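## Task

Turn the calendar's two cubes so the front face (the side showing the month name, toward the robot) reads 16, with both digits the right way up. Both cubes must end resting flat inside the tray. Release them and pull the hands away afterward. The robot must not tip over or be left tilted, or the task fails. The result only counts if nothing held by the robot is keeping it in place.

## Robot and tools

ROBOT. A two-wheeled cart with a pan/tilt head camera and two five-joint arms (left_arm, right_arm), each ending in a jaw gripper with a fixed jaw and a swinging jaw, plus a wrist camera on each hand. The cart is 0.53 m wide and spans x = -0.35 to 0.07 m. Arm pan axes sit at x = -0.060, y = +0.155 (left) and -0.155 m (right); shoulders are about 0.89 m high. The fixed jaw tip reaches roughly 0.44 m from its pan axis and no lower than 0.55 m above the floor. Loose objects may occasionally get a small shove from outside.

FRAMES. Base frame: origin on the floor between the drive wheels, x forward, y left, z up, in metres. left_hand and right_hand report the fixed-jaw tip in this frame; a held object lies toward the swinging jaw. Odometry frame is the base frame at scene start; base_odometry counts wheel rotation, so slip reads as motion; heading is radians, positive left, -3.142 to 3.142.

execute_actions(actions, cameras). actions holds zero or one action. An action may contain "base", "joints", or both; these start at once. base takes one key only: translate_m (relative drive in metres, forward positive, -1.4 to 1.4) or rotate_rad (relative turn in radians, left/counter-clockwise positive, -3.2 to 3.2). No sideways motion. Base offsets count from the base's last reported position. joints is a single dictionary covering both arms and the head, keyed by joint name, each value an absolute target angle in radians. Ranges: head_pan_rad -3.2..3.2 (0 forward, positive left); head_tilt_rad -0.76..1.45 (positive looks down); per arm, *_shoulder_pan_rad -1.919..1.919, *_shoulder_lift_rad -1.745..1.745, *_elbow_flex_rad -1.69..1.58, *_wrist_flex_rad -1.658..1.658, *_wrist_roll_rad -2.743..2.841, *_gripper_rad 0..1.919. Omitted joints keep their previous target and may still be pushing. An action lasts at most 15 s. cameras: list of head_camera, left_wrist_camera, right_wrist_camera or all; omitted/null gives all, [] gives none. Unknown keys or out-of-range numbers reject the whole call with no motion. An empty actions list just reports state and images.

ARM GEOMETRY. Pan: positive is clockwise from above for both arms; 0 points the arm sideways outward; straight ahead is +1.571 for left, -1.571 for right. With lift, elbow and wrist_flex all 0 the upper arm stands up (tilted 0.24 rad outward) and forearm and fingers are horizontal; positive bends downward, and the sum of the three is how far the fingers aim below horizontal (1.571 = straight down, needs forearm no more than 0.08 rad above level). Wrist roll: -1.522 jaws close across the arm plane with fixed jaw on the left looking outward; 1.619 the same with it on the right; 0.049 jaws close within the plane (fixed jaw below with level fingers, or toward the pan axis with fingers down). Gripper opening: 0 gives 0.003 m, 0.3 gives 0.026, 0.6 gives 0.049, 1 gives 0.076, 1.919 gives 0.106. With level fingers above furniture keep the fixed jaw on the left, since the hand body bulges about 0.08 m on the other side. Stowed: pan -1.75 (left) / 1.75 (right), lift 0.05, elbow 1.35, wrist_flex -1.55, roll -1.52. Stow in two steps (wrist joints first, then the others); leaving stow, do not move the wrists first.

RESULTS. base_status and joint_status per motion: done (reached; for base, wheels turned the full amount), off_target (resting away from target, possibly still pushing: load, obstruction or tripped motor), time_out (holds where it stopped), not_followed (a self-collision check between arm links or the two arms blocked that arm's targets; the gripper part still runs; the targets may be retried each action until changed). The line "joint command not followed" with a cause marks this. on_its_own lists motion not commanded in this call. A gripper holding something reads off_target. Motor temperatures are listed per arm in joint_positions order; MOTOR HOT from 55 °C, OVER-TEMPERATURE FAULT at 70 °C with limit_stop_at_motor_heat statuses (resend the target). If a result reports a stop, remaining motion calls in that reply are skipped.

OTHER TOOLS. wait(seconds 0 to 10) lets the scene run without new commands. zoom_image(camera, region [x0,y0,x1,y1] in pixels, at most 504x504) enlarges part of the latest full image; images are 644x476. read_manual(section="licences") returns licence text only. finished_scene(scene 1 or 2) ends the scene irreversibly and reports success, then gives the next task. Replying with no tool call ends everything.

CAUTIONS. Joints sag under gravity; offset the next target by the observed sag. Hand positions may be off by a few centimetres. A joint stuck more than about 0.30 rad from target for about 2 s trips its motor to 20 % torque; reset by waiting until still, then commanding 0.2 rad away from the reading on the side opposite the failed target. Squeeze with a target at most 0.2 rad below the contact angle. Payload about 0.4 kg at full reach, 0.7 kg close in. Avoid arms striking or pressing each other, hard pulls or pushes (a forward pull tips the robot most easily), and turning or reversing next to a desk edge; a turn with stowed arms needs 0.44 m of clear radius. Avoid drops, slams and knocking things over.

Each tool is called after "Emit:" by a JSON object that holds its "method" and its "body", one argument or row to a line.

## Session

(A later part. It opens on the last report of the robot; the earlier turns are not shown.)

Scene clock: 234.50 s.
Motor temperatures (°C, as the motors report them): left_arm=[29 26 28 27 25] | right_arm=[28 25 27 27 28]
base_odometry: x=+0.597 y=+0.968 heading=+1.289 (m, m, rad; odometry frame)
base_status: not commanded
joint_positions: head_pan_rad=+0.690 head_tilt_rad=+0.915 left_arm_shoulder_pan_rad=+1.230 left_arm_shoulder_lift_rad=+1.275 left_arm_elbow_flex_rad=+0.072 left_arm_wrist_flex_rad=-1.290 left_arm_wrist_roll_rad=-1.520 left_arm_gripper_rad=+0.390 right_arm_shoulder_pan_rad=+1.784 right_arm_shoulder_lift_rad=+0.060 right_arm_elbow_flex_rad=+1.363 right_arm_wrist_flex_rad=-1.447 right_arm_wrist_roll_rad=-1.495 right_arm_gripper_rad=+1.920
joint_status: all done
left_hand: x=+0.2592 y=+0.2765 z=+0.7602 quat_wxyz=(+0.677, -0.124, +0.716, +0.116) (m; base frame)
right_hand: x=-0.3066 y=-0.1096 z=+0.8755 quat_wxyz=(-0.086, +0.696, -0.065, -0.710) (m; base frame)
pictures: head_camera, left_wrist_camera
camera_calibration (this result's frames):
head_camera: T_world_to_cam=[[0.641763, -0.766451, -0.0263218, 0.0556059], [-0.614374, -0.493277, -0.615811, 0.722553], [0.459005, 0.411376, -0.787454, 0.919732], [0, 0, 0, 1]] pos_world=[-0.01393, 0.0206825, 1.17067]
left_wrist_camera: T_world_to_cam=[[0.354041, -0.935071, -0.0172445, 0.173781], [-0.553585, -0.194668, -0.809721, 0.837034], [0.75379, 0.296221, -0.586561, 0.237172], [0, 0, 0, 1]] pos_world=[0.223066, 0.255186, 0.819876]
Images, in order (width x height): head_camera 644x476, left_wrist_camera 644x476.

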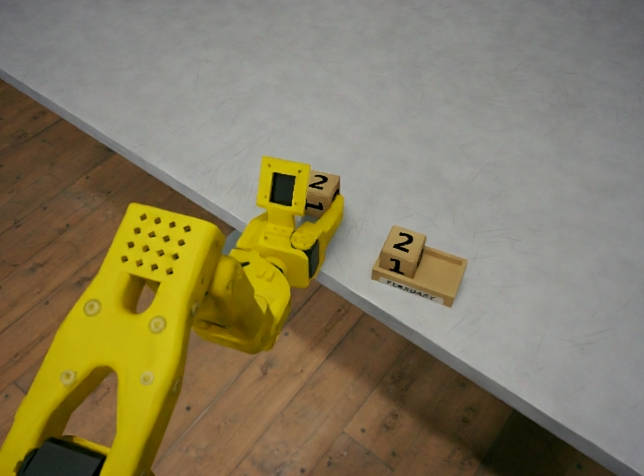

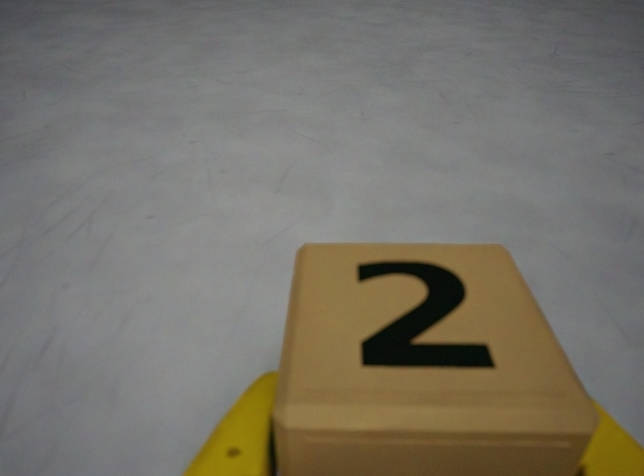

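Emit:
{"method": "execute_actions", "body": {
  "actions": [
    {"joints":{"left_arm_shoulder_lift_rad":1.33,"left_arm_wrist_flex_rad":-1.36}}
  ],
  "cameras": []
}}

Emit:
{"method": "execute_actions", "body": {
  "actions": [
    {"joints":{"left_arm_shoulder_lift_rad":1.37,"left_arm_wrist_flex_rad":-1.395}}
  ],
  "cameras": ["head_camera","left_wrist_camera"]
}}

Scene clock: 241.27 s.
Motor temperatures (°C, as the motors report them): left_arm=[29 26 28 27 25] | right_arm=[28 25 27 27 28]
base_odometry: x=+0.597 y=+0.968 heading=+1.289 (m, m, rad; odometry frame)
base_status: not commanded
joint_positions: head_pan_rad=+0.690 head_tilt_rad=+0.915 left_arm_shoulder_pan_rad=+1.230 left_arm_shoulder_lift_rad=+1.342 left_arm_elbow_flex_rad=+0.071 left_arm_wrist_flex_rad=-1.344 left_arm_wrist_roll_rad=-1.520 left_arm_gripper_rad=+0.390 right_arm_shoulder_pan_rad=+1.784 right_arm_shoulder_lift_rad=+0.060 right_arm_elbow_flex_rad=+1.363 right_arm_wrist_flex_rad=-1.447 right_arm_wrist_roll_rad=-1.495 right_arm_gripper_rad=+1.920
joint_status: all done
left_hand: x=+0.2511 y=+0.2736 z=+0.7484 quat_wxyz=(+0.672, -0.125, +0.721, +0.115) (m; base frame)
right_hand: x=-0.3066 y=-0.1096 z=+0.8755 quat_wxyz=(-0.086, +0.696, -0.065, -0.710) (m; base frame)
pictures: none
No camera images: the call's "cameras" was empty. Leave "cameras" out to get every camera's image.

Scene clock: 241.87 s.
Motor temperatures (°C, as the motors report them): left_arm=[29 26 28 27 25] | right_arm=[28 25 27 27 28]
base_odometry: x=+0.597 y=+0.968 heading=+1.289 (m, m, rad; odometry frame)
base_status: not commanded
joint_positions: head_pan_rad=+0.690 head_tilt_rad=+0.915 left_arm_shoulder_pan_rad=+1.230 left_arm_shoulder_lift_rad=+1.382 left_arm_elbow_flex_rad=+0.069 left_arm_wrist_flex_rad=-1.379 left_arm_wrist_roll_rad=-1.520 left_arm_gripper_rad=+0.390 right_arm_shoulder_pan_rad=+1.784 right_arm_shoulder_lift_rad=+0.060 right_arm_elbow_flex_rad=+1.363 right_arm_wrist_flex_rad=-1.447 right_arm_wrist_roll_rad=-1.495 right_arm_gripper_rad=+1.920
joint_status: all done
left_hand: x=+0.2461 y=+0.2718 z=+0.7424 quat_wxyz=(+0.671, -0.125, +0.722, +0.115) (m; base frame)
right_hand: x=-0.3066 y=-0.1096 z=+0.8755 quat_wxyz=(-0.086, +0.696, -0.065, -0.710) (m; base frame)
pictures: head_camera, left_wrist_camera
camera_calibration (this result's frames):
head_camera: T_world_to_cam=[[0.641763, -0.766451, -0.0263218, 0.0556059], [-0.614374, -0.493277, -0.615811, 0.722552], [0.459005, 0.411376, -0.787454, 0.919732], [0, 0, 0, 1]] pos_world=[-0.01393, 0.0206825, 1.17067]
left_wrist_camera: T_world_to_cam=[[0.35379, -0.93516, -0.0175626, 0.174086], [-0.565225, -0.1988, -0.800625, 0.811636], [0.745221, 0.293179, -0.598909, 0.250101], [0, 0, 0, 1]] pos_world=[0.210786, 0.250827, 0.802661]
Images, in order (width x height): head_camera 644x476, left_wrist_camera 644x476.

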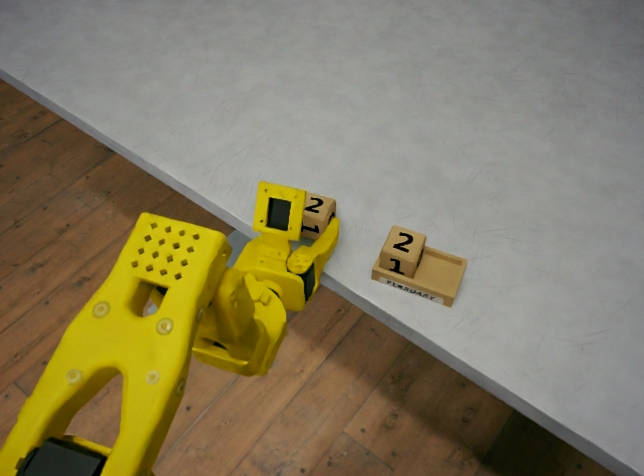

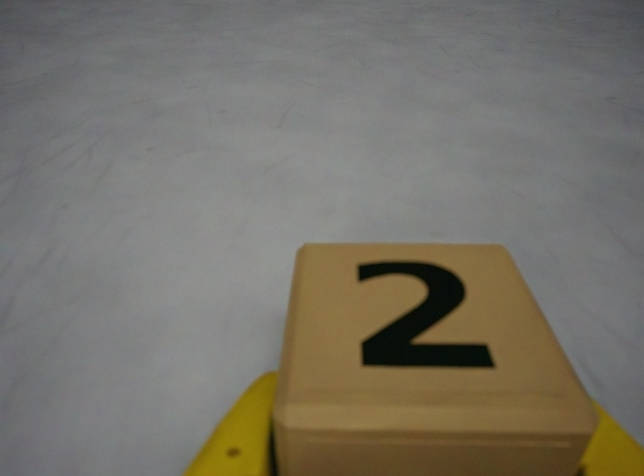

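Emit:
{"method": "execute_actions", "body": {
  "actions": [
    {"joints":{"left_arm_shoulder_lift_rad":1.39}}
  ],
  "cameras": []
}}

Emit:
{"method": "execute_actions", "body": {
  "actions": [
    {"joints":{"left_arm_gripper_rad":0.75}}
  ],
  "cameras": ["left_wrist_camera"]
}}

Emit:
{"method": "execute_actions", "body": {
  "actions": [
    {"joints":{"left_arm_shoulder_lift_rad":0.6,"left_arm_elbow_flex_rad":-0.58,"left_arm_wrist_flex_rad":-0.3}}
  ],
  "cameras": []
}}

Emit:
{"method": "execute_actions", "body": {
  "actions": [
    {"base":{"translate_m":0.105},"joints":{"left_arm_shoulder_pan_rad":1.04,"left_arm_shoulder_lift_rad":0.75,"left_arm_wrist_flex_rad":1.55,"left_arm_wrist_roll_rad":-1.71,"head_pan_rad":1.0,"head_tilt_rad":1.0}}
  ],
  "cameras": ["head_camera","left_wrist_camera"]
}}

Scene clock: 250.20 s.
Motor temperatures (°C, as the motors report them): left_arm=[29 26 28 27 25] | right_arm=[28 25 27 27 28]
base_odometry: x=+0.597 y=+0.968 heading=+1.289 (m, m, rad; odometry frame)
base_status: not commanded
joint_positions: head_pan_rad=+0.690 head_tilt_rad=+0.915 left_arm_shoulder_pan_rad=+1.230 left_arm_shoulder_lift_rad=+1.396 left_arm_elbow_flex_rad=+0.065 left_arm_wrist_flex_rad=-1.382 left_arm_wrist_roll_rad=-1.520 left_arm_gripper_rad=+0.390 right_arm_shoulder_pan_rad=+1.784 right_arm_shoulder_lift_rad=+0.060 right_arm_elbow_flex_rad=+1.363 right_arm_wrist_flex_rad=-1.447 right_arm_wrist_roll_rad=-1.495 right_arm_gripper_rad=+1.920
joint_status: all done
left_hand: x=+0.2448 y=+0.2714 z=+0.7396 quat_wxyz=(+0.669, -0.125, +0.724, +0.115) (m; base frame)
right_hand: x=-0.3066 y=-0.1096 z=+0.8755 quat_wxyz=(-0.086, +0.696, -0.065, -0.710) (m; base frame)
pictures: none
No camera images: the call's "cameras" was empty. Leave "cameras" out to get every camera's image.

Scene clock: 251.00 s.
Motor temperatures (°C, as the motors report them): left_arm=[29 26 28 27 25] | right_arm=[28 25 27 27 28]
base_odometry: x=+0.597 y=+0.968 heading=+1.289 (m, m, rad; odometry frame)
base_status: not commanded
joint_positions: head_pan_rad=+0.690 head_tilt_rad=+0.915 left_arm_shoulder_pan_rad=+1.230 left_arm_shoulder_lift_rad=+1.398 left_arm_elbow_flex_rad=+0.065 left_arm_wrist_flex_rad=-1.382 left_arm_wrist_roll_rad=-1.520 left_arm_gripper_rad=+0.740 right_arm_shoulder_pan_rad=+1.784 right_arm_shoulder_lift_rad=+0.060 right_arm_elbow_flex_rad=+1.363 right_arm_wrist_flex_rad=-1.447 right_arm_wrist_roll_rad=-1.495 right_arm_gripper_rad=+1.920
joint_status: all done
left_hand: x=+0.2445 y=+0.2713 z=+0.7392 quat_wxyz=(+0.668, -0.125, +0.724, +0.115) (m; base frame)
right_hand: x=-0.3066 y=-0.1096 z=+0.8755 quat_wxyz=(-0.086, +0.696, -0.065, -0.710) (m; base frame)
pictures: left_wrist_camera
camera_calibration (this result's frames):
left_wrist_camera: T_world_to_cam=[[0.353662, -0.935205, -0.01772, 0.174223], [-0.570995, -0.200848, -0.796006, 0.806625], [0.74087, 0.291635, -0.60503, 0.255491], [0, 0, 0, 1]] pos_world=[0.209677, 0.250433, 0.799745]
Images, in order (width x height): left_wrist_camera 644x476.

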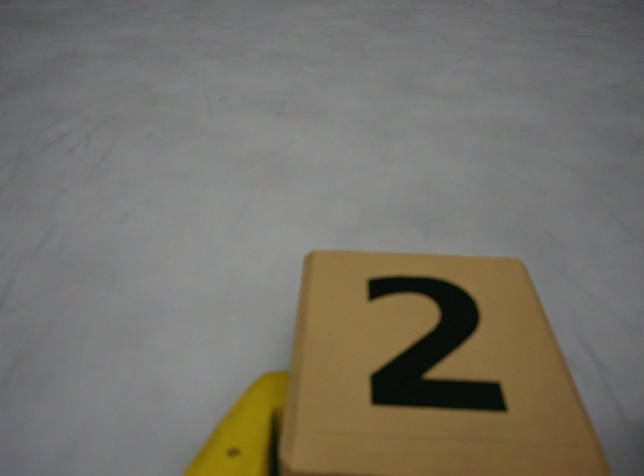

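Scene clock: 252.50 s.
Motor temperatures (°C, as the motors report them): left_arm=[29 26 28 27 25] | right_arm=[28 25 27 27 28]
base_odometry: x=+0.597 y=+0.968 heading=+1.289 (m, m, rad; odometry frame)
base_status: not commanded
joint_positions: head_pan_rad=+0.690 head_tilt_rad=+0.915 left_arm_shoulder_pan_rad=+1.230 left_arm_shoulder_lift_rad=+0.664 left_arm_elbow_flex_rad=-0.546 left_arm_wrist_flex_rad=-0.302 left_arm_wrist_roll_rad=-1.520 left_arm_gripper_rad=+0.741 right_arm_shoulder_pan_rad=+1.784 right_arm_shoulder_lift_rad=+0.060 right_arm_elbow_flex_rad=+1.363 right_arm_wrist_flex_rad=-1.447 right_arm_wrist_roll_rad=-1.495 right_arm_gripper_rad=+1.920
joint_status: all done
left_hand: x=+0.3278 y=+0.3009 z=+0.9837 quat_wxyz=(+0.758, -0.109, +0.630, +0.130) (m; base frame)
right_hand: x=-0.3066 y=-0.1096 z=+0.8755 quat_wxyz=(-0.086, +0.696, -0.065, -0.710) (m; base frame)
pictures: none
No camera images: the call's "cameras" was empty. Leave "cameras" out to get every camera's image.

Scene clock: 254.50 s.
Motor temperatures (°C, as the motors report them): left_arm=[29 26 28 27 25] | right_arm=[28 25 27 27 28]
base_odometry: x=+0.626 y=+1.069 heading=+1.290 (m, m, rad; odometry frame)
base_status: done
joint_positions: head_pan_rad=+0.990 head_tilt_rad=+0.995 left_arm_shoulder_pan_rad=+1.047 left_arm_shoulder_lift_rad=+0.769 left_arm_elbow_flex_rad=-0.554 left_arm_wrist_flex_rad=+1.543 left_arm_wrist_roll_rad=-1.700 left_arm_gripper_rad=+0.741 right_arm_shoulder_pan_rad=+1.784 right_arm_shoulder_lift_rad=+0.060 right_arm_elbow_flex_rad=+1.363 right_arm_wrist_flex_rad=-1.447 right_arm_wrist_roll_rad=-1.495 right_arm_gripper_rad=+1.920
joint_status: all done
left_hand: x=+0.1379 y=+0.2781 z=+0.7738 quat_wxyz=(-0.088, -0.171, +0.981, -0.032) (m; base frame)
right_hand: x=-0.3066 y=-0.1096 z=+0.8755 quat_wxyz=(-0.086, +0.696, -0.065, -0.710) (m; base frame)
pictures: head_camera, left_wrist_camera
camera_calibration (this result's frames):
head_camera: T_world_to_cam=[[0.838368, -0.544447, -0.0267897, 0.0653849], [-0.466937, -0.69192, -0.550651, 0.654483], [0.281264, 0.474157, -0.834306, 0.965304], [0, 0, 0, 1]] pos_world=[-0.0207188, 0.030743, 1.1675]
left_wrist_camera: T_world_to_cam=[[0.321606, -0.946758, 0.0147763, 0.201388], [-0.693433, -0.22487, 0.684532, -0.347424], [-0.644763, -0.230396, -0.728833, 0.785486], [0, 0, 0, 1]] pos_world=[0.200769, 0.293513, 0.807335]
Images, in order (width x height): head_camera 644x476, left_wrist_camera 644x476.

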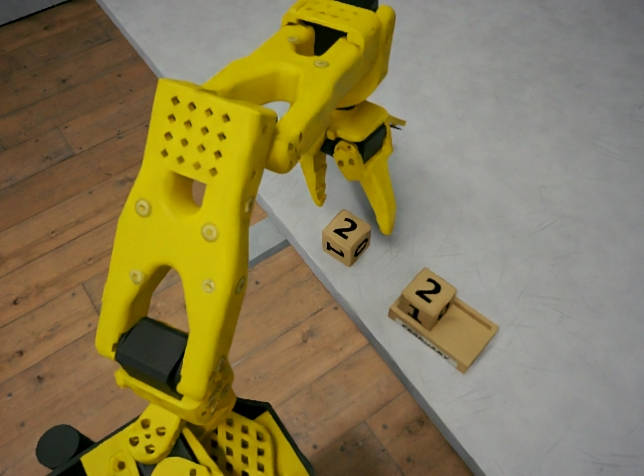

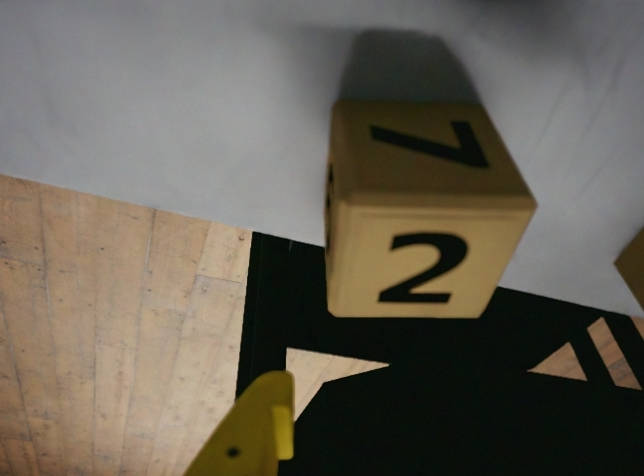

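Emit:
{"method": "execute_actions", "body": {
  "actions": [
    {"joints":{"left_arm_shoulder_lift_rad":0.935,"left_arm_wrist_flex_rad":1.34,"left_arm_shoulder_pan_rad":1.085}}
  ],
  "cameras": ["left_wrist_camera"]
}}

Emit:
{"method": "execute_actions", "body": {
  "actions": [
    {"joints":{"left_arm_gripper_rad":0.24}}
  ],
  "cameras": ["left_wrist_camera"]
}}

Emit:
{"method": "execute_actions", "body": {
  "actions": [
    {"joints":{"left_arm_shoulder_lift_rad":0.7}}
  ],
  "cameras": []
}}

Emit:
{"method": "execute_actions", "body": {
  "actions": [
    {"base":{"translate_m":-0.11},"joints":{"left_arm_wrist_flex_rad":-1.12,"left_arm_wrist_roll_rad":-1.51,"left_arm_shoulder_pan_rad":1.26,"head_pan_rad":0.7,"head_tilt_rad":0.9}}
  ],
  "cameras": []
}}

Emit:
{"method": "execute_actions", "body": {
  "actions": [
    {"joints":{"left_arm_shoulder_lift_rad":1.18,"left_arm_elbow_flex_rad":0.075}}
  ],
  "cameras": []
}}

Emit:
{"method": "execute_actions", "body": {
  "actions": [
    {"joints":{"left_arm_shoulder_lift_rad":1.255,"left_arm_wrist_flex_rad":-1.18}}
  ],
  "cameras": ["head_camera"]
}}

Scene clock: 264.60 s.
Motor temperatures (°C, as the motors report them): left_arm=[29 26 28 27 25] | right_arm=[28 25 27 27 28]
base_odometry: x=+0.626 y=+1.069 heading=+1.290 (m, m, rad; odometry frame)
base_status: not commanded
joint_positions: head_pan_rad=+0.990 head_tilt_rad=+0.995 left_arm_shoulder_pan_rad=+1.076 left_arm_shoulder_lift_rad=+0.950 left_arm_elbow_flex_rad=-0.555 left_arm_wrist_flex_rad=+1.344 left_arm_wrist_roll_rad=-1.700 left_arm_gripper_rad=+0.741 right_arm_shoulder_pan_rad=+1.784 right_arm_shoulder_lift_rad=+0.060 right_arm_elbow_flex_rad=+1.363 right_arm_wrist_flex_rad=-1.447 right_arm_wrist_roll_rad=-1.495 right_arm_gripper_rad=+1.920
joint_status: all done
left_hand: x=+0.1469 y=+0.2752 z=+0.7312 quat_wxyz=(-0.079, -0.157, +0.984, -0.028) (m; base frame)
right_hand: x=-0.3066 y=-0.1096 z=+0.8755 quat_wxyz=(-0.086, +0.696, -0.065, -0.710) (m; base frame)
pictures: left_wrist_camera
camera_calibration (this result's frames):
left_wrist_camera: T_world_to_cam=[[0.293654, -0.95585, 0.0108875, 0.20587], [-0.711582, -0.210977, 0.670179, -0.303329], [-0.638293, -0.204548, -0.74212, 0.761229], [0, 0, 0, 1]] pos_world=[0.209589, 0.288493, 0.765967]
Images, in order (width x height): left_wrist_camera 644x476.

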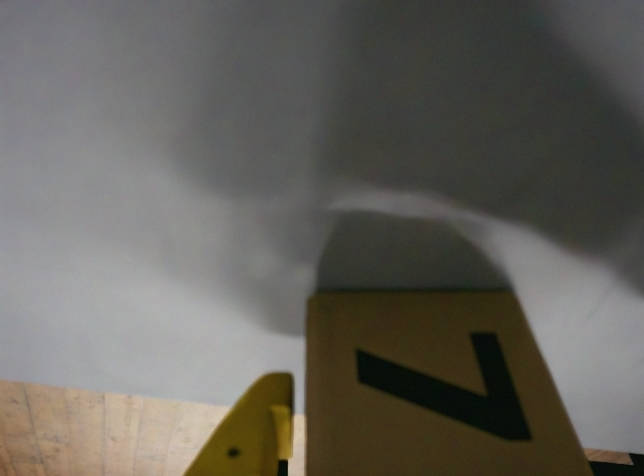

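Scene clock: 265.40 s.
Motor temperatures (°C, as the motors report them): left_arm=[29 26 28 27 25] | right_arm=[28 25 27 27 28]
base_odometry: x=+0.626 y=+1.069 heading=+1.290 (m, m, rad; odometry frame)
base_status: not commanded
joint_positions: head_pan_rad=+0.990 head_tilt_rad=+0.995 left_arm_shoulder_pan_rad=+1.076 left_arm_shoulder_lift_rad=+0.950 left_arm_elbow_flex_rad=-0.555 left_arm_wrist_flex_rad=+1.344 left_arm_wrist_roll_rad=-1.700 left_arm_gripper_rad=+0.390 right_arm_shoulder_pan_rad=+1.784 right_arm_shoulder_lift_rad=+0.060 right_arm_elbow_flex_rad=+1.363 right_arm_wrist_flex_rad=-1.447 right_arm_wrist_roll_rad=-1.495 right_arm_gripper_rad=+1.920
joint_status: left_arm_gripper_rad off_target (ended at +0.390, target +0.240)
left_hand: x=+0.1469 y=+0.2752 z=+0.7312 quat_wxyz=(-0.079, -0.157, +0.984, -0.028) (m; base frame)
right_hand: x=-0.3066 y=-0.1096 z=+0.8755 quat_wxyz=(-0.086, +0.696, -0.065, -0.710) (m; base frame)
pictures: left_wrist_camera
camera_calibration (this result's frames):
left_wrist_camera: T_world_to_cam=[[0.293654, -0.95585, 0.0108875, 0.20587], [-0.711582, -0.210977, 0.670179, -0.303329], [-0.638293, -0.204548, -0.74212, 0.761229], [0, 0, 0, 1]] pos_world=[0.209589, 0.288493, 0.765967]
Images, in order (width x height): left_wrist_camera 644x476.

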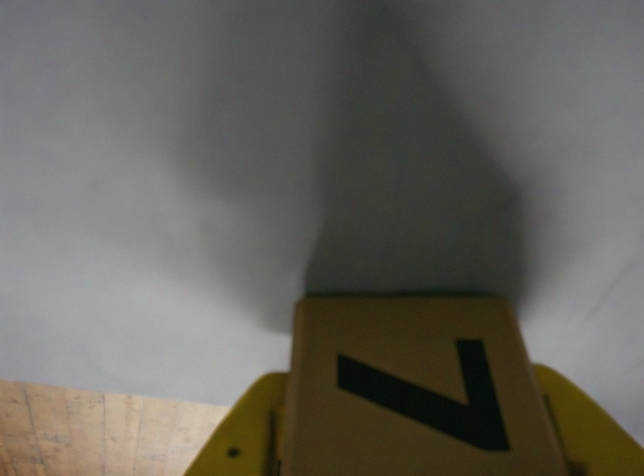

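Scene clock: 266.27 s.
Motor temperatures (°C, as the motors report them): left_arm=[29 26 28 27 25] | right_arm=[28 25 27 27 28]
base_odometry: x=+0.626 y=+1.069 heading=+1.290 (m, m, rad; odometry frame)
base_status: not commanded
joint_positions: head_pan_rad=+0.990 head_tilt_rad=+0.995 left_arm_shoulder_pan_rad=+1.076 left_arm_shoulder_lift_rad=+0.761 left_arm_elbow_flex_rad=-0.555 left_arm_wrist_flex_rad=+1.344 left_arm_wrist_roll_rad=-1.700 left_arm_gripper_rad=+0.390 right_arm_shoulder_pan_rad=+1.784 right_arm_shoulder_lift_rad=+0.060 right_arm_elbow_flex_rad=+1.363 right_arm_wrist_flex_rad=-1.447 right_arm_wrist_roll_rad=-1.495 right_arm_gripper_rad=+1.920
joint_status: all done
left_hand: x=+0.1705 y=+0.2879 z=+0.7732 quat_wxyz=(+0.010, -0.158, +0.987, +0.003) (m; base frame)
right_hand: x=-0.3066 y=-0.1096 z=+0.8755 quat_wxyz=(-0.086, +0.696, -0.065, -0.710) (m; base frame)
pictures: none
No camera images: the call's "cameras" was empty. Leave "cameras" out to get every camera's image.

Scene clock: 268.63 s.
Motor temperatures (°C, as the motors report them): left_arm=[29 26 28 27 25] | right_arm=[28 25 27 27 28]
base_odometry: x=+0.596 y=+0.963 heading=+1.289 (m, m, rad; odometry frame)
base_status: done
joint_positions: head_pan_rad=+0.710 head_tilt_rad=+0.915 left_arm_shoulder_pan_rad=+1.251 left_arm_shoulder_lift_rad=+0.761 left_arm_elbow_flex_rad=-0.555 left_arm_wrist_flex_rad=-1.108 left_arm_wrist_roll_rad=-1.520 left_arm_gripper_rad=+0.390 right_arm_shoulder_pan_rad=+1.784 right_arm_shoulder_lift_rad=+0.060 right_arm_elbow_flex_rad=+1.363 right_arm_wrist_flex_rad=-1.447 right_arm_wrist_roll_rad=-1.495 right_arm_gripper_rad=+1.920
joint_status: all done
left_hand: x=+0.2805 y=+0.2758 z=+1.0595 quat_wxyz=(+0.933, -0.053, +0.324, +0.150) (m; base frame)
right_hand: x=-0.3066 y=-0.1096 z=+0.8755 quat_wxyz=(-0.086, +0.696, -0.065, -0.710) (m; base frame)
pictures: none
No camera images: the call's "cameras" was empty. Leave "cameras" out to get every camera's image.

Scene clock: 269.80 s.
Motor temperatures (°C, as the motors report them): left_arm=[29 26 28 27 25] | right_arm=[28 25 27 27 28]
base_odometry: x=+0.596 y=+0.963 heading=+1.289 (m, m, rad; odometry frame)
base_status: not commanded
joint_positions: head_pan_rad=+0.710 head_tilt_rad=+0.915 left_arm_shoulder_pan_rad=+1.251 left_arm_shoulder_lift_rad=+1.198 left_arm_elbow_flex_rad=+0.077 left_arm_wrist_flex_rad=-1.109 left_arm_wrist_roll_rad=-1.520 left_arm_gripper_rad=+0.390 right_arm_shoulder_pan_rad=+1.784 right_arm_shoulder_lift_rad=+0.060 right_arm_elbow_flex_rad=+1.363 right_arm_wrist_flex_rad=-1.447 right_arm_wrist_roll_rad=-1.495 right_arm_gripper_rad=+1.920
joint_status: all done
left_hand: x=+0.2680 y=+0.2717 z=+0.7546 quat_wxyz=(+0.638, -0.122, +0.753, +0.102) (m; base frame)
right_hand: x=-0.3066 y=-0.1096 z=+0.8755 quat_wxyz=(-0.086, +0.696, -0.065, -0.710) (m; base frame)
pictures: none
No camera images: the call's "cameras" was empty. Leave "cameras" out to get every camera's image.

Scene clock: 270.43 s.
Motor temperatures (°C, as the motors report them): left_arm=[29 26 28 27 25] | right_arm=[28 25 27 27 28]
base_odometry: x=+0.596 y=+0.963 heading=+1.289 (m, m, rad; odometry frame)
base_status: not commanded
joint_positions: head_pan_rad=+0.710 head_tilt_rad=+0.915 left_arm_shoulder_pan_rad=+1.251 left_arm_shoulder_lift_rad=+1.256 left_arm_elbow_flex_rad=+0.077 left_arm_wrist_flex_rad=-1.170 left_arm_wrist_roll_rad=-1.520 left_arm_gripper_rad=+0.390 right_arm_shoulder_pan_rad=+1.784 right_arm_shoulder_lift_rad=+0.060 right_arm_elbow_flex_rad=+1.363 right_arm_wrist_flex_rad=-1.447 right_arm_wrist_roll_rad=-1.495 right_arm_gripper_rad=+1.920
joint_status: all done
left_hand: x=+0.2615 y=+0.2695 z=+0.7460 quat_wxyz=(+0.639, -0.122, +0.753, +0.102) (m; base frame)
right_hand: x=-0.3066 y=-0.1096 z=+0.8755 quat_wxyz=(-0.086, +0.696, -0.065, -0.710) (m; base frame)
pictures: head_camera
camera_calibration (this result's frames):
head_camera: T_world_to_cam=[[0.65678, -0.753623, -0.0263218, 0.0563117], [-0.604509, -0.505319, -0.61581, 0.723015], [0.450787, 0.420363, -0.787455, 0.919346], [0, 0, 0, 1]] pos_world=[-0.0143451, 0.0213318, 1.17067]
Images, in order (width x height): head_camera 644x476.

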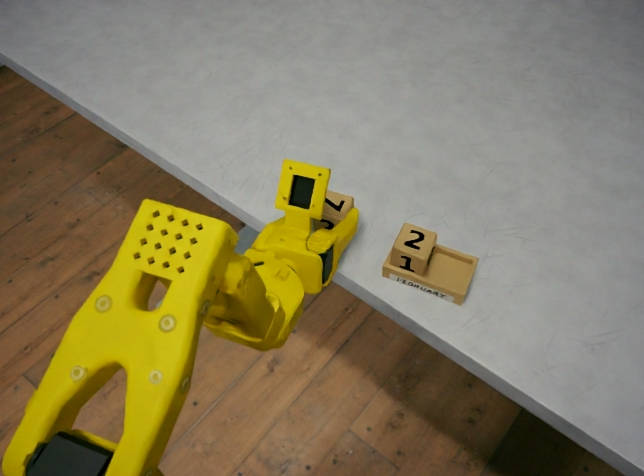

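Emit:
{"method": "execute_actions", "body": {
  "actions": [
    {"joints":{"left_arm_gripper_rad":0.75}}
  ],
  "cameras": []
}}

Emit:
{"method": "execute_actions", "body": {
  "actions": [
    {"joints":{"left_arm_shoulder_lift_rad":0.45,"left_arm_elbow_flex_rad":-0.21,"left_arm_wrist_flex_rad":-0.3}}
  ],
  "cameras": []
}}

Emit:
{"method": "execute_actions", "body": {
  "actions": [
    {"base":{"translate_m":0.11},"joints":{"left_arm_shoulder_lift_rad":0.53,"left_arm_wrist_flex_rad":1.2,"left_arm_wrist_roll_rad":-1.69,"left_arm_shoulder_pan_rad":1.075,"head_pan_rad":0.85,"head_tilt_rad":1.05}}
  ],
  "cameras": ["left_wrist_camera"]
}}

Scene clock: 283.43 s.
Motor temperatures (°C, as the motors report them): left_arm=[29 26 28 27 25] | right_arm=[28 25 27 27 28]
base_odometry: x=+0.596 y=+0.963 heading=+1.289 (m, m, rad; odometry frame)
base_status: not commanded
joint_positions: head_pan_rad=+0.710 head_tilt_rad=+0.915 left_arm_shoulder_pan_rad=+1.251 left_arm_shoulder_lift_rad=+1.266 left_arm_elbow_flex_rad=+0.077 left_arm_wrist_flex_rad=-1.170 left_arm_wrist_roll_rad=-1.520 left_arm_gripper_rad=+0.740 right_arm_shoulder_pan_rad=+1.784 right_arm_shoulder_lift_rad=+0.060 right_arm_elbow_flex_rad=+1.363 right_arm_wrist_flex_rad=-1.447 right_arm_wrist_roll_rad=-1.495 right_arm_gripper_rad=+1.920
joint_status: all done
left_hand: x=+0.2602 y=+0.2691 z=+0.7431 quat_wxyz=(+0.636, -0.122, +0.755, +0.102) (m; base frame)
right_hand: x=-0.3066 y=-0.1096 z=+0.8755 quat_wxyz=(-0.086, +0.696, -0.065, -0.710) (m; base frame)
pictures: none
No camera images: the call's "cameras" was empty. Leave "cameras" out to get every camera's image.

Scene clock: 284.80 s.
Motor temperatures (°C, as the motors report them): left_arm=[29 26 28 27 25] | right_arm=[28 25 27 27 28]
base_odometry: x=+0.596 y=+0.963 heading=+1.289 (m, m, rad; odometry frame)
base_status: not commanded
joint_positions: head_pan_rad=+0.710 head_tilt_rad=+0.915 left_arm_shoulder_pan_rad=+1.251 left_arm_shoulder_lift_rad=+0.511 left_arm_elbow_flex_rad=-0.178 left_arm_wrist_flex_rad=-0.301 left_arm_wrist_roll_rad=-1.520 left_arm_gripper_rad=+0.741 right_arm_shoulder_pan_rad=+1.784 right_arm_shoulder_lift_rad=+0.060 right_arm_elbow_flex_rad=+1.363 right_arm_wrist_flex_rad=-1.447 right_arm_wrist_roll_rad=-1.495 right_arm_gripper_rad=+1.920
joint_status: all done
left_hand: x=+0.3168 y=+0.2878 z=+0.9338 quat_wxyz=(+0.687, -0.115, +0.709, +0.110) (m; base frame)
right_hand: x=-0.3066 y=-0.1096 z=+0.8755 quat_wxyz=(-0.086, +0.696, -0.065, -0.710) (m; base frame)
pictures: none
No camera images: the call's "cameras" was empty. Leave "cameras" out to get every camera's image.

Scene clock: 286.57 s.
Motor temperatures (°C, as the motors report them): left_arm=[29 26 28 27 25] | right_arm=[28 25 27 27 28]
base_odometry: x=+0.626 y=+1.069 heading=+1.289 (m, m, rad; odometry frame)
base_status: done
joint_positions: head_pan_rad=+0.840 head_tilt_rad=+1.045 left_arm_shoulder_pan_rad=+1.082 left_arm_shoulder_lift_rad=+0.545 left_arm_elbow_flex_rad=-0.182 left_arm_wrist_flex_rad=+1.193 left_arm_wrist_roll_rad=-1.680 left_arm_gripper_rad=+0.741 right_arm_shoulder_pan_rad=+1.784 right_arm_shoulder_lift_rad=+0.060 right_arm_elbow_flex_rad=+1.363 right_arm_wrist_flex_rad=-1.447 right_arm_wrist_roll_rad=-1.495 right_arm_gripper_rad=+1.920
joint_status: all done
left_hand: x=+0.1519 y=+0.2763 z=+0.7723 quat_wxyz=(+0.007, -0.164, +0.986, +0.002) (m; base frame)
right_hand: x=-0.3066 y=-0.1096 z=+0.8755 quat_wxyz=(-0.086, +0.696, -0.065, -0.710) (m; base frame)
pictures: left_wrist_camera
camera_calibration (this result's frames):
left_wrist_camera: T_world_to_cam=[[0.307929, -0.951096, -0.0244238, 0.228734], [-0.804412, -0.273975, 0.527124, -0.185053], [-0.508036, -0.14267, -0.849438, 0.841189], [0, 0, 0, 1]] pos_world=[0.208062, 0.28686, 0.81767]
Images, in order (width x height): left_wrist_camera 644x476.

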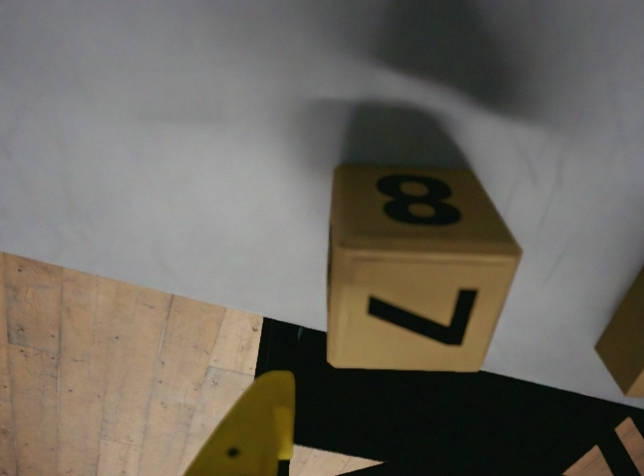

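Emit:
{"method": "execute_actions", "body": {
  "actions": [
    {"joints":{"left_arm_shoulder_lift_rad":0.635,"left_arm_elbow_flex_rad":-0.085,"left_arm_wrist_flex_rad":0.99,"left_arm_shoulder_pan_rad":1.115}}
  ],
  "cameras": ["left_wrist_camera"]
}}

Emit:
{"method": "execute_actions", "body": {
  "actions": [
    {"joints":{"left_arm_gripper_rad":0.24}}
  ],
  "cameras": []
}}

Emit:
{"method": "execute_actions", "body": {
  "actions": [
    {"joints":{"left_arm_shoulder_lift_rad":0.15,"left_arm_elbow_flex_rad":0.0,"left_arm_wrist_flex_rad":1.37}}
  ],
  "cameras": []
}}

Emit:
{"method": "execute_actions", "body": {
  "actions": [
    {"base":{"translate_m":0.015},"joints":{"left_arm_wrist_roll_rad":0.37,"left_arm_shoulder_pan_rad":1.725,"head_pan_rad":0.6,"head_tilt_rad":1.1}}
  ],
  "cameras": []
}}

Emit:
{"method": "execute_actions", "body": {
  "actions": [
    {"joints":{"left_arm_shoulder_lift_rad":0.2,"left_arm_elbow_flex_rad":0.22,"left_arm_wrist_flex_rad":1.125}}
  ],
  "cameras": ["head_camera","left_wrist_camera"]
}}

Scene clock: 302.77 s.
Motor temperatures (°C, as the motors report them): left_arm=[29 26 28 27 25] | right_arm=[28 25 27 27 28]
base_odometry: x=+0.626 y=+1.069 heading=+1.289 (m, m, rad; odometry frame)
base_status: not commanded
joint_positions: head_pan_rad=+0.840 head_tilt_rad=+1.045 left_arm_shoulder_pan_rad=+1.105 left_arm_shoulder_lift_rad=+0.646 left_arm_elbow_flex_rad=-0.083 left_arm_wrist_flex_rad=+0.996 left_arm_wrist_roll_rad=-1.680 left_arm_gripper_rad=+0.741 right_arm_shoulder_pan_rad=+1.784 right_arm_shoulder_lift_rad=+0.060 right_arm_elbow_flex_rad=+1.363 right_arm_wrist_flex_rad=-1.447 right_arm_wrist_roll_rad=-1.495 right_arm_gripper_rad=+1.920
joint_status: all done
left_hand: x=+0.1513 y=+0.2697 z=+0.7389 quat_wxyz=(+0.006, -0.153, +0.988, +0.002) (m; base frame)
right_hand: x=-0.3066 y=-0.1096 z=+0.8755 quat_wxyz=(-0.086, +0.696, -0.065, -0.710) (m; base frame)
pictures: left_wrist_camera
camera_calibration (this result's frames):
left_wrist_camera: T_world_to_cam=[[0.285899, -0.957962, -0.023889, 0.22662], [-0.809054, -0.254667, 0.529695, -0.176183], [-0.513511, -0.132112, -0.847852, 0.808325], [0, 0, 0, 1]] pos_world=[0.207753, 0.279015, 0.784077]
Images, in order (width x height): left_wrist_camera 644x476.

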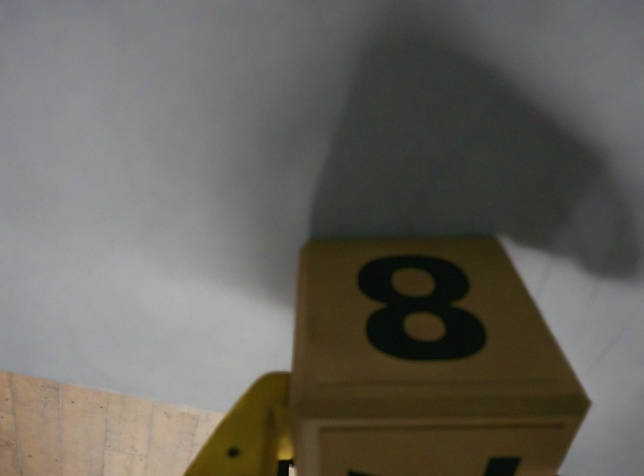

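Scene clock: 303.57 s.
Motor temperatures (°C, as the motors report them): left_arm=[29 26 28 27 25] | right_arm=[28 25 27 27 28]
base_odometry: x=+0.626 y=+1.069 heading=+1.289 (m, m, rad; odometry frame)
base_status: not commanded
joint_positions: head_pan_rad=+0.840 head_tilt_rad=+1.045 left_arm_shoulder_pan_rad=+1.105 left_arm_shoulder_lift_rad=+0.646 left_arm_elbow_flex_rad=-0.083 left_arm_wrist_flex_rad=+0.996 left_arm_wrist_roll_rad=-1.680 left_arm_gripper_rad=+0.390 right_arm_shoulder_pan_rad=+1.784 right_arm_shoulder_lift_rad=+0.060 right_arm_elbow_flex_rad=+1.363 right_arm_wrist_flex_rad=-1.447 right_arm_wrist_roll_rad=-1.495 right_arm_gripper_rad=+1.920
joint_status: left_arm_gripper_rad off_target (ended at +0.390, target +0.240)
left_hand: x=+0.1513 y=+0.2697 z=+0.7389 quat_wxyz=(+0.006, -0.153, +0.988, +0.002) (m; base frame)
right_hand: x=-0.3066 y=-0.1096 z=+0.8755 quat_wxyz=(-0.086, +0.696, -0.065, -0.710) (m; base frame)
pictures: none
No camera images: the call's "cameras" was empty. Leave "cameras" out to get every camera's image.

Scene clock: 304.67 s.
Motor temperatures (°C, as the motors report them): left_arm=[29 26 28 27 25] | right_arm=[28 25 27 27 28]
base_odometry: x=+0.626 y=+1.069 heading=+1.289 (m, m, rad; odometry frame)
base_status: not commanded
joint_positions: head_pan_rad=+0.840 head_tilt_rad=+1.045 left_arm_shoulder_pan_rad=+1.105 left_arm_shoulder_lift_rad=+0.198 left_arm_elbow_flex_rad=+0.005 left_arm_wrist_flex_rad=+1.365 left_arm_wrist_roll_rad=-1.680 left_arm_gripper_rad=+0.390 right_arm_shoulder_pan_rad=+1.784 right_arm_shoulder_lift_rad=+0.060 right_arm_elbow_flex_rad=+1.363 right_arm_wrist_flex_rad=-1.447 right_arm_wrist_roll_rad=-1.495 right_arm_gripper_rad=+1.920
joint_status: all done
left_hand: x=+0.1284 y=+0.2582 z=+0.8162 quat_wxyz=(+0.001, -0.153, +0.988, +0.000) (m; base frame)
right_hand: x=-0.3066 y=-0.1096 z=+0.8755 quat_wxyz=(-0.086, +0.696, -0.065, -0.710) (m; base frame)
pictures: none
No camera images: the call's "cameras" was empty. Leave "cameras" out to get every camera's image.

Scene clock: 307.00 s.
Motor temperatures (°C, as the motors report them): left_arm=[29 26 28 27 25] | right_arm=[28 25 27 27 28]
base_odometry: x=+0.631 y=+1.084 heading=+1.290 (m, m, rad; odometry frame)
base_status: done
joint_positions: head_pan_rad=+0.610 head_tilt_rad=+1.095 left_arm_shoulder_pan_rad=+1.716 left_arm_shoulder_lift_rad=+0.198 left_arm_elbow_flex_rad=+0.005 left_arm_wrist_flex_rad=+1.365 left_arm_wrist_roll_rad=+0.360 left_arm_gripper_rad=+0.390 right_arm_shoulder_pan_rad=+1.784 right_arm_shoulder_lift_rad=+0.060 right_arm_elbow_flex_rad=+1.363 right_arm_wrist_flex_rad=-1.447 right_arm_wrist_roll_rad=-1.495 right_arm_gripper_rad=+1.920
joint_status: all done
left_hand: x=+0.1436 y=+0.1224 z=+0.8162 quat_wxyz=(+0.001, -0.763, +0.646, -0.001) (m; base frame)
right_hand: x=-0.3066 y=-0.1096 z=+0.8755 quat_wxyz=(-0.086, +0.696, -0.065, -0.710) (m; base frame)
pictures: none
No camera images: the call's "cameras" was empty. Leave "cameras" out to get every camera's image.

Scene clock: 307.93 s.
Motor temperatures (°C, as the motors report them): left_arm=[29 26 28 27 25] | right_arm=[28 25 27 27 28]
base_odometry: x=+0.631 y=+1.084 heading=+1.290 (m, m, rad; odometry frame)
base_status: not commanded
joint_positions: head_pan_rad=+0.610 head_tilt_rad=+1.095 left_arm_shoulder_pan_rad=+1.716 left_arm_shoulder_lift_rad=+0.206 left_arm_elbow_flex_rad=+0.224 left_arm_wrist_flex_rad=+1.131 left_arm_wrist_roll_rad=+0.360 left_arm_gripper_rad=+0.390 right_arm_shoulder_pan_rad=+1.784 right_arm_shoulder_lift_rad=+0.060 right_arm_elbow_flex_rad=+1.363 right_arm_wrist_flex_rad=-1.447 right_arm_wrist_roll_rad=-1.495 right_arm_gripper_rad=+1.920
joint_status: all done
left_hand: x=+0.1373 y=+0.1233 z=+0.7864 quat_wxyz=(+0.003, -0.763, +0.646, -0.004) (m; base frame)
right_hand: x=-0.3066 y=-0.1096 z=+0.8755 quat_wxyz=(-0.086, +0.696, -0.065, -0.710) (m; base frame)
pictures: head_camera, left_wrist_camera
camera_calibration (this result's frames):
head_camera: T_world_to_cam=[[0.574328, -0.818175, -0.0271312, 0.0533682], [-0.731993, -0.498429, -0.464495, 0.542859], [0.366515, 0.286632, -0.88516, 1.02784], [0, 0, 0, 1]] pos_world=[-0.0100018, 0.019628, 1.16341]
left_wrist_camera: T_world_to_cam=[[0.988911, 0.148029, -0.0119351, -0.15074], [0.130787, -0.830011, 0.542195, -0.31786], [0.0703543, -0.537744, -0.840168, 0.785887], [0, 0, 0, 1]] pos_world=[0.135349, 0.181093, 0.83082]
Images, in order (width x height): head_camera 644x476, left_wrist_camera 644x476.

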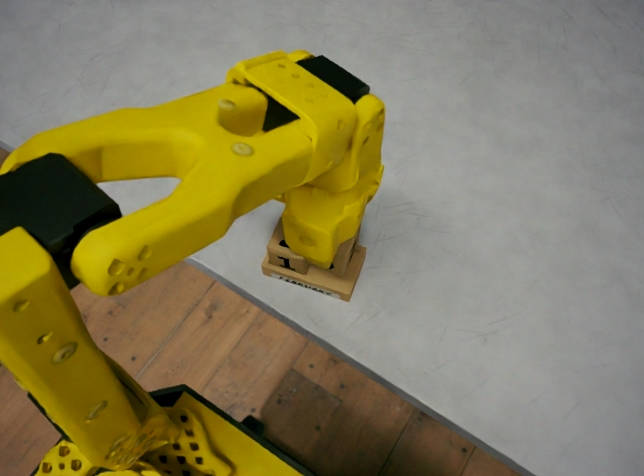

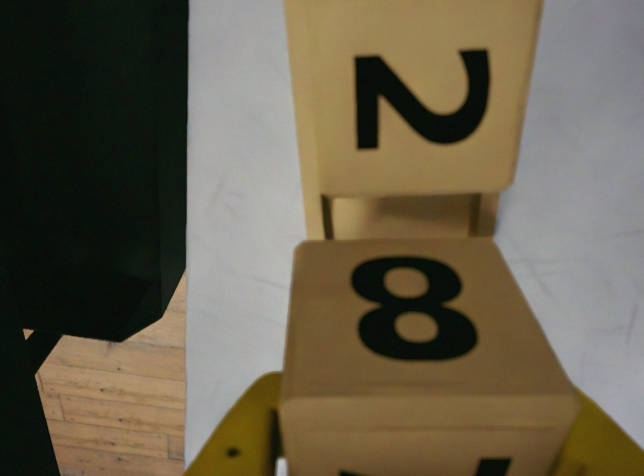

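Emit:
{"method": "execute_actions", "body": {
  "actions": [
    {"joints":{"left_arm_shoulder_pan_rad":1.688,"left_arm_shoulder_lift_rad":0.31,"left_arm_elbow_flex_rad":0.255,"left_arm_wrist_flex_rad":0.98,"left_arm_wrist_roll_rad":0.385}}
  ],
  "cameras": ["head_camera","left_wrist_camera"]
}}

Scene clock: 315.37 s.
Motor temperatures (°C, as the motors report them): left_arm=[29 26 28 27 25] | right_arm=[28 25 27 27 28]
base_odometry: x=+0.631 y=+1.084 heading=+1.290 (m, m, rad; odometry frame)
base_status: not commanded
joint_positions: head_pan_rad=+0.610 head_tilt_rad=+1.095 left_arm_shoulder_pan_rad=+1.698 left_arm_shoulder_lift_rad=+0.316 left_arm_elbow_flex_rad=+0.256 left_arm_wrist_flex_rad=+0.986 left_arm_wrist_roll_rad=+0.376 left_arm_gripper_rad=+0.390 right_arm_shoulder_pan_rad=+1.784 right_arm_shoulder_lift_rad=+0.060 right_arm_elbow_flex_rad=+1.363 right_arm_wrist_flex_rad=-1.447 right_arm_wrist_roll_rad=-1.495 right_arm_gripper_rad=+1.920
joint_status: all done
left_hand: x=+0.1407 y=+0.1265 z=+0.7630 quat_wxyz=(+0.003, -0.774, +0.633, -0.005) (m; base frame)
right_hand: x=-0.3066 y=-0.1096 z=+0.8755 quat_wxyz=(-0.086, +0.696, -0.065, -0.710) (m; base frame)
pictures: head_camera, left_wrist_camera
camera_calibration (this result's frames):
head_camera: T_world_to_cam=[[0.574327, -0.818176, -0.0271312, 0.0533681], [-0.731994, -0.498427, -0.464494, 0.542859], [0.366516, 0.286631, -0.88516, 1.02784], [0, 0, 0, 1]] pos_world=[-0.0100017, 0.0196279, 1.16341]
left_wrist_camera: T_world_to_cam=[[0.98337, 0.181307, -0.0105209, -0.159375], [0.157902, -0.824936, 0.542723, -0.307849], [0.0897202, -0.535359, -0.839846, 0.764395], [0, 0, 0, 1]] pos_world=[0.136753, 0.184166, 0.807374]
Images, in order (width x height): head_camera 644x476, left_wrist_camera 644x476.

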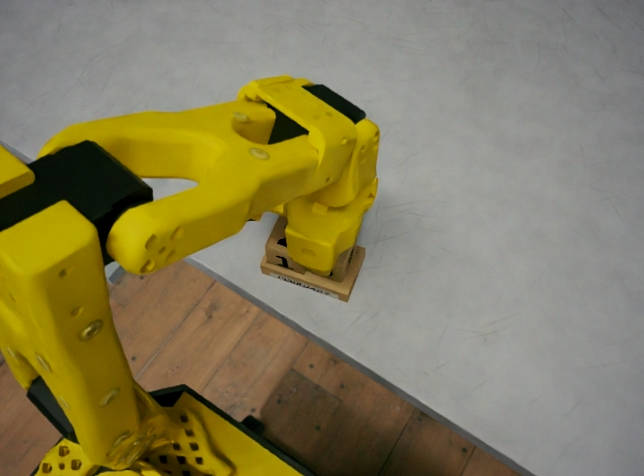

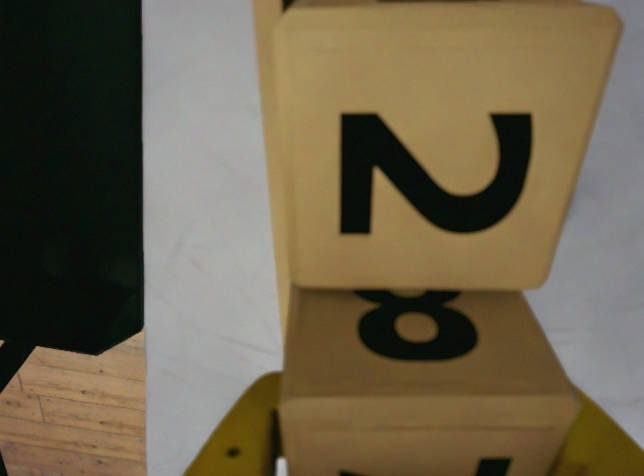

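Aligned; lower.

Emit:
{"method": "execute_actions", "body": {
  "actions": [
    {"joints":{"left_arm_shoulder_lift_rad":0.37,"left_arm_elbow_flex_rad":0.295,"left_arm_wrist_flex_rad":0.885}}
  ],
  "cameras": ["left_wrist_camera"]
}}

Scene clock: 319.33 s.
Motor temperatures (°C, as the motors report them): left_arm=[29 26 28 27 25] | right_arm=[28 25 27 27 28]
base_odometry: x=+0.630 y=+1.084 heading=+1.290 (m, m, rad; odometry frame)
base_status: not commanded
joint_positions: head_pan_rad=+0.610 head_tilt_rad=+1.095 left_arm_shoulder_pan_rad=+1.696 left_arm_shoulder_lift_rad=+0.347 left_arm_elbow_flex_rad=+0.293 left_arm_wrist_flex_rad=+0.925 left_arm_wrist_roll_rad=+0.376 left_arm_gripper_rad=+0.390 right_arm_shoulder_pan_rad=+1.784 right_arm_shoulder_lift_rad=+0.060 right_arm_elbow_flex_rad=+1.363 right_arm_wrist_flex_rad=-1.447 right_arm_wrist_roll_rad=-1.495 right_arm_gripper_rad=+1.920
joint_status: left_arm_wrist_flex_rad off_target (ended at +0.926, target +0.885); the others done
left_hand: x=+0.1379 y=+0.1271 z=+0.7534 quat_wxyz=(+0.002, -0.775, +0.632, -0.002) (m; base frame)
right_hand: x=-0.3066 y=-0.1096 z=+0.8755 quat_wxyz=(-0.086, +0.696, -0.065, -0.710) (m; base frame)
pictures: left_wrist_camera
camera_calibration (this result's frames):
left_wrist_camera: T_world_to_cam=[[0.983009, 0.182825, -0.0163655, -0.152552], [0.162467, -0.825108, 0.541112, -0.301043], [0.0854256, -0.534577, -0.840791, 0.758167], [0, 0, 0, 1]] pos_world=[0.134103, 0.184796, 0.797862]
Images, in order (width x height): left_wrist_camera 644x476.

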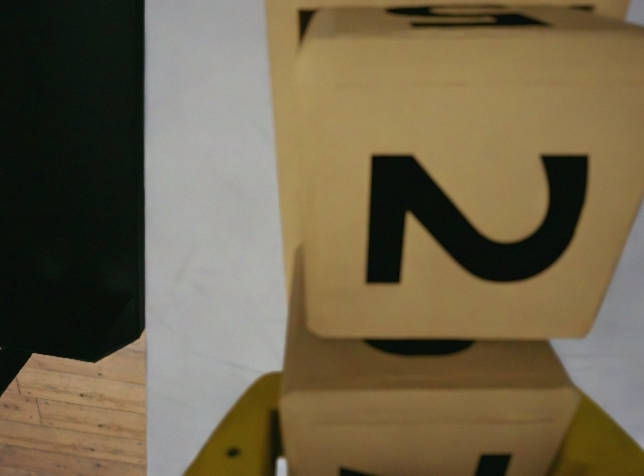

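Caught on the front rim; back up and descend with shoulder only.

Emit:
{"method": "execute_actions", "body": {
  "actions": [
    {"joints":{"left_arm_shoulder_lift_rad":0.34,"left_arm_elbow_flex_rad":0.225,"left_arm_wrist_flex_rad":0.965}}
  ],
  "cameras": ["left_wrist_camera"]
}}

Emit:
{"method": "execute_actions", "body": {
  "actions": [
    {"joints":{"left_arm_shoulder_lift_rad":0.395,"left_arm_wrist_flex_rad":0.905}}
  ],
  "cameras": ["left_wrist_camera"]
}}

Scene clock: 330.57 s.
Motor temperatures (°C, as the motors report them): left_arm=[29 26 28 27 25] | right_arm=[28 25 27 27 28]
base_odometry: x=+0.630 y=+1.084 heading=+1.290 (m, m, rad; odometry frame)
base_status: not commanded
joint_positions: head_pan_rad=+0.610 head_tilt_rad=+1.095 left_arm_shoulder_pan_rad=+1.696 left_arm_shoulder_lift_rad=+0.347 left_arm_elbow_flex_rad=+0.252 left_arm_wrist_flex_rad=+0.959 left_arm_wrist_roll_rad=+0.376 left_arm_gripper_rad=+0.390 right_arm_shoulder_pan_rad=+1.784 right_arm_shoulder_lift_rad=+0.060 right_arm_elbow_flex_rad=+1.363 right_arm_wrist_flex_rad=-1.447 right_arm_wrist_roll_rad=-1.495 right_arm_gripper_rad=+1.920
joint_status: all done
left_hand: x=+0.1421 y=+0.1266 z=+0.7580 quat_wxyz=(+0.004, -0.775, +0.632, -0.006) (m; base frame)
right_hand: x=-0.3066 y=-0.1096 z=+0.8755 quat_wxyz=(-0.086, +0.696, -0.065, -0.710) (m; base frame)
pictures: left_wrist_camera
camera_calibration (this result's frames):
left_wrist_camera: T_world_to_cam=[[0.983106, 0.182813, -0.00905974, -0.162122], [0.158341, -0.824588, 0.543123, -0.305688], [0.0918194, -0.535382, -0.839604, 0.759701], [0, 0, 0, 1]] pos_world=[0.13803, 0.184301, 0.802406]
Images, in order (width x height): left_wrist_camera 644x476.

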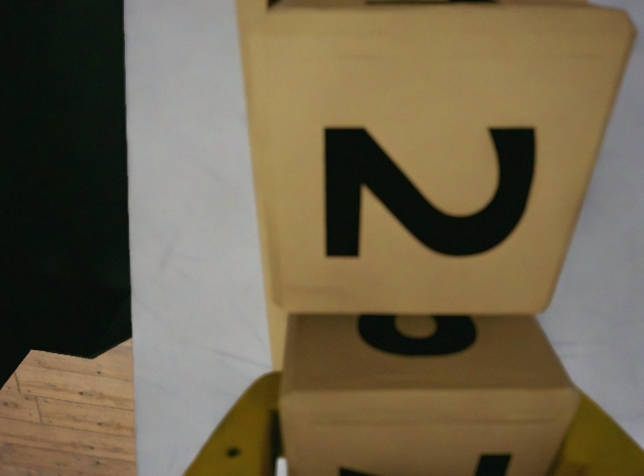

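Scene clock: 331.23 s.
Motor temperatures (°C, as the motors report them): left_arm=[29 26 28 27 25] | right_arm=[28 25 27 27 28]
base_odometry: x=+0.630 y=+1.084 heading=+1.290 (m, m, rad; odometry frame)
base_status: not commanded
joint_positions: head_pan_rad=+0.610 head_tilt_rad=+1.095 left_arm_shoulder_pan_rad=+1.696 left_arm_shoulder_lift_rad=+0.397 left_arm_elbow_flex_rad=+0.249 left_arm_wrist_flex_rad=+0.913 left_arm_wrist_roll_rad=+0.376 left_arm_gripper_rad=+0.390 right_arm_shoulder_pan_rad=+1.784 right_arm_shoulder_lift_rad=+0.060 right_arm_elbow_flex_rad=+1.363 right_arm_wrist_flex_rad=-1.447 right_arm_wrist_roll_rad=-1.495 right_arm_gripper_rad=+1.920
joint_status: all done
left_hand: x=+0.1431 y=+0.1265 z=+0.7493 quat_wxyz=(+0.003, -0.775, +0.632, -0.005) (m; base frame)
right_hand: x=-0.3066 y=-0.1096 z=+0.8755 quat_wxyz=(-0.086, +0.696, -0.065, -0.710) (m; base frame)
pictures: left_wrist_camera
camera_calibration (this result's frames):
left_wrist_camera: T_world_to_cam=[[0.983091, 0.182815, -0.0105209, -0.162064], [0.159167, -0.824692, 0.542723, -0.301009], [0.0905413, -0.535221, -0.839846, 0.752548], [0, 0, 0, 1]] pos_world=[0.139097, 0.184167, 0.793684]
Images, in order (width x height): left_wrist_camera 644x476.

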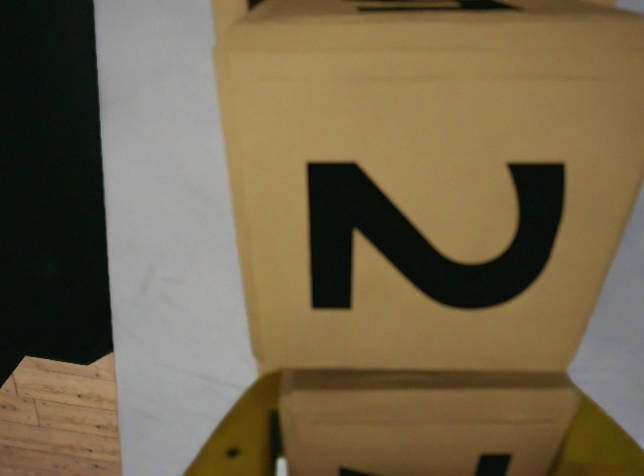

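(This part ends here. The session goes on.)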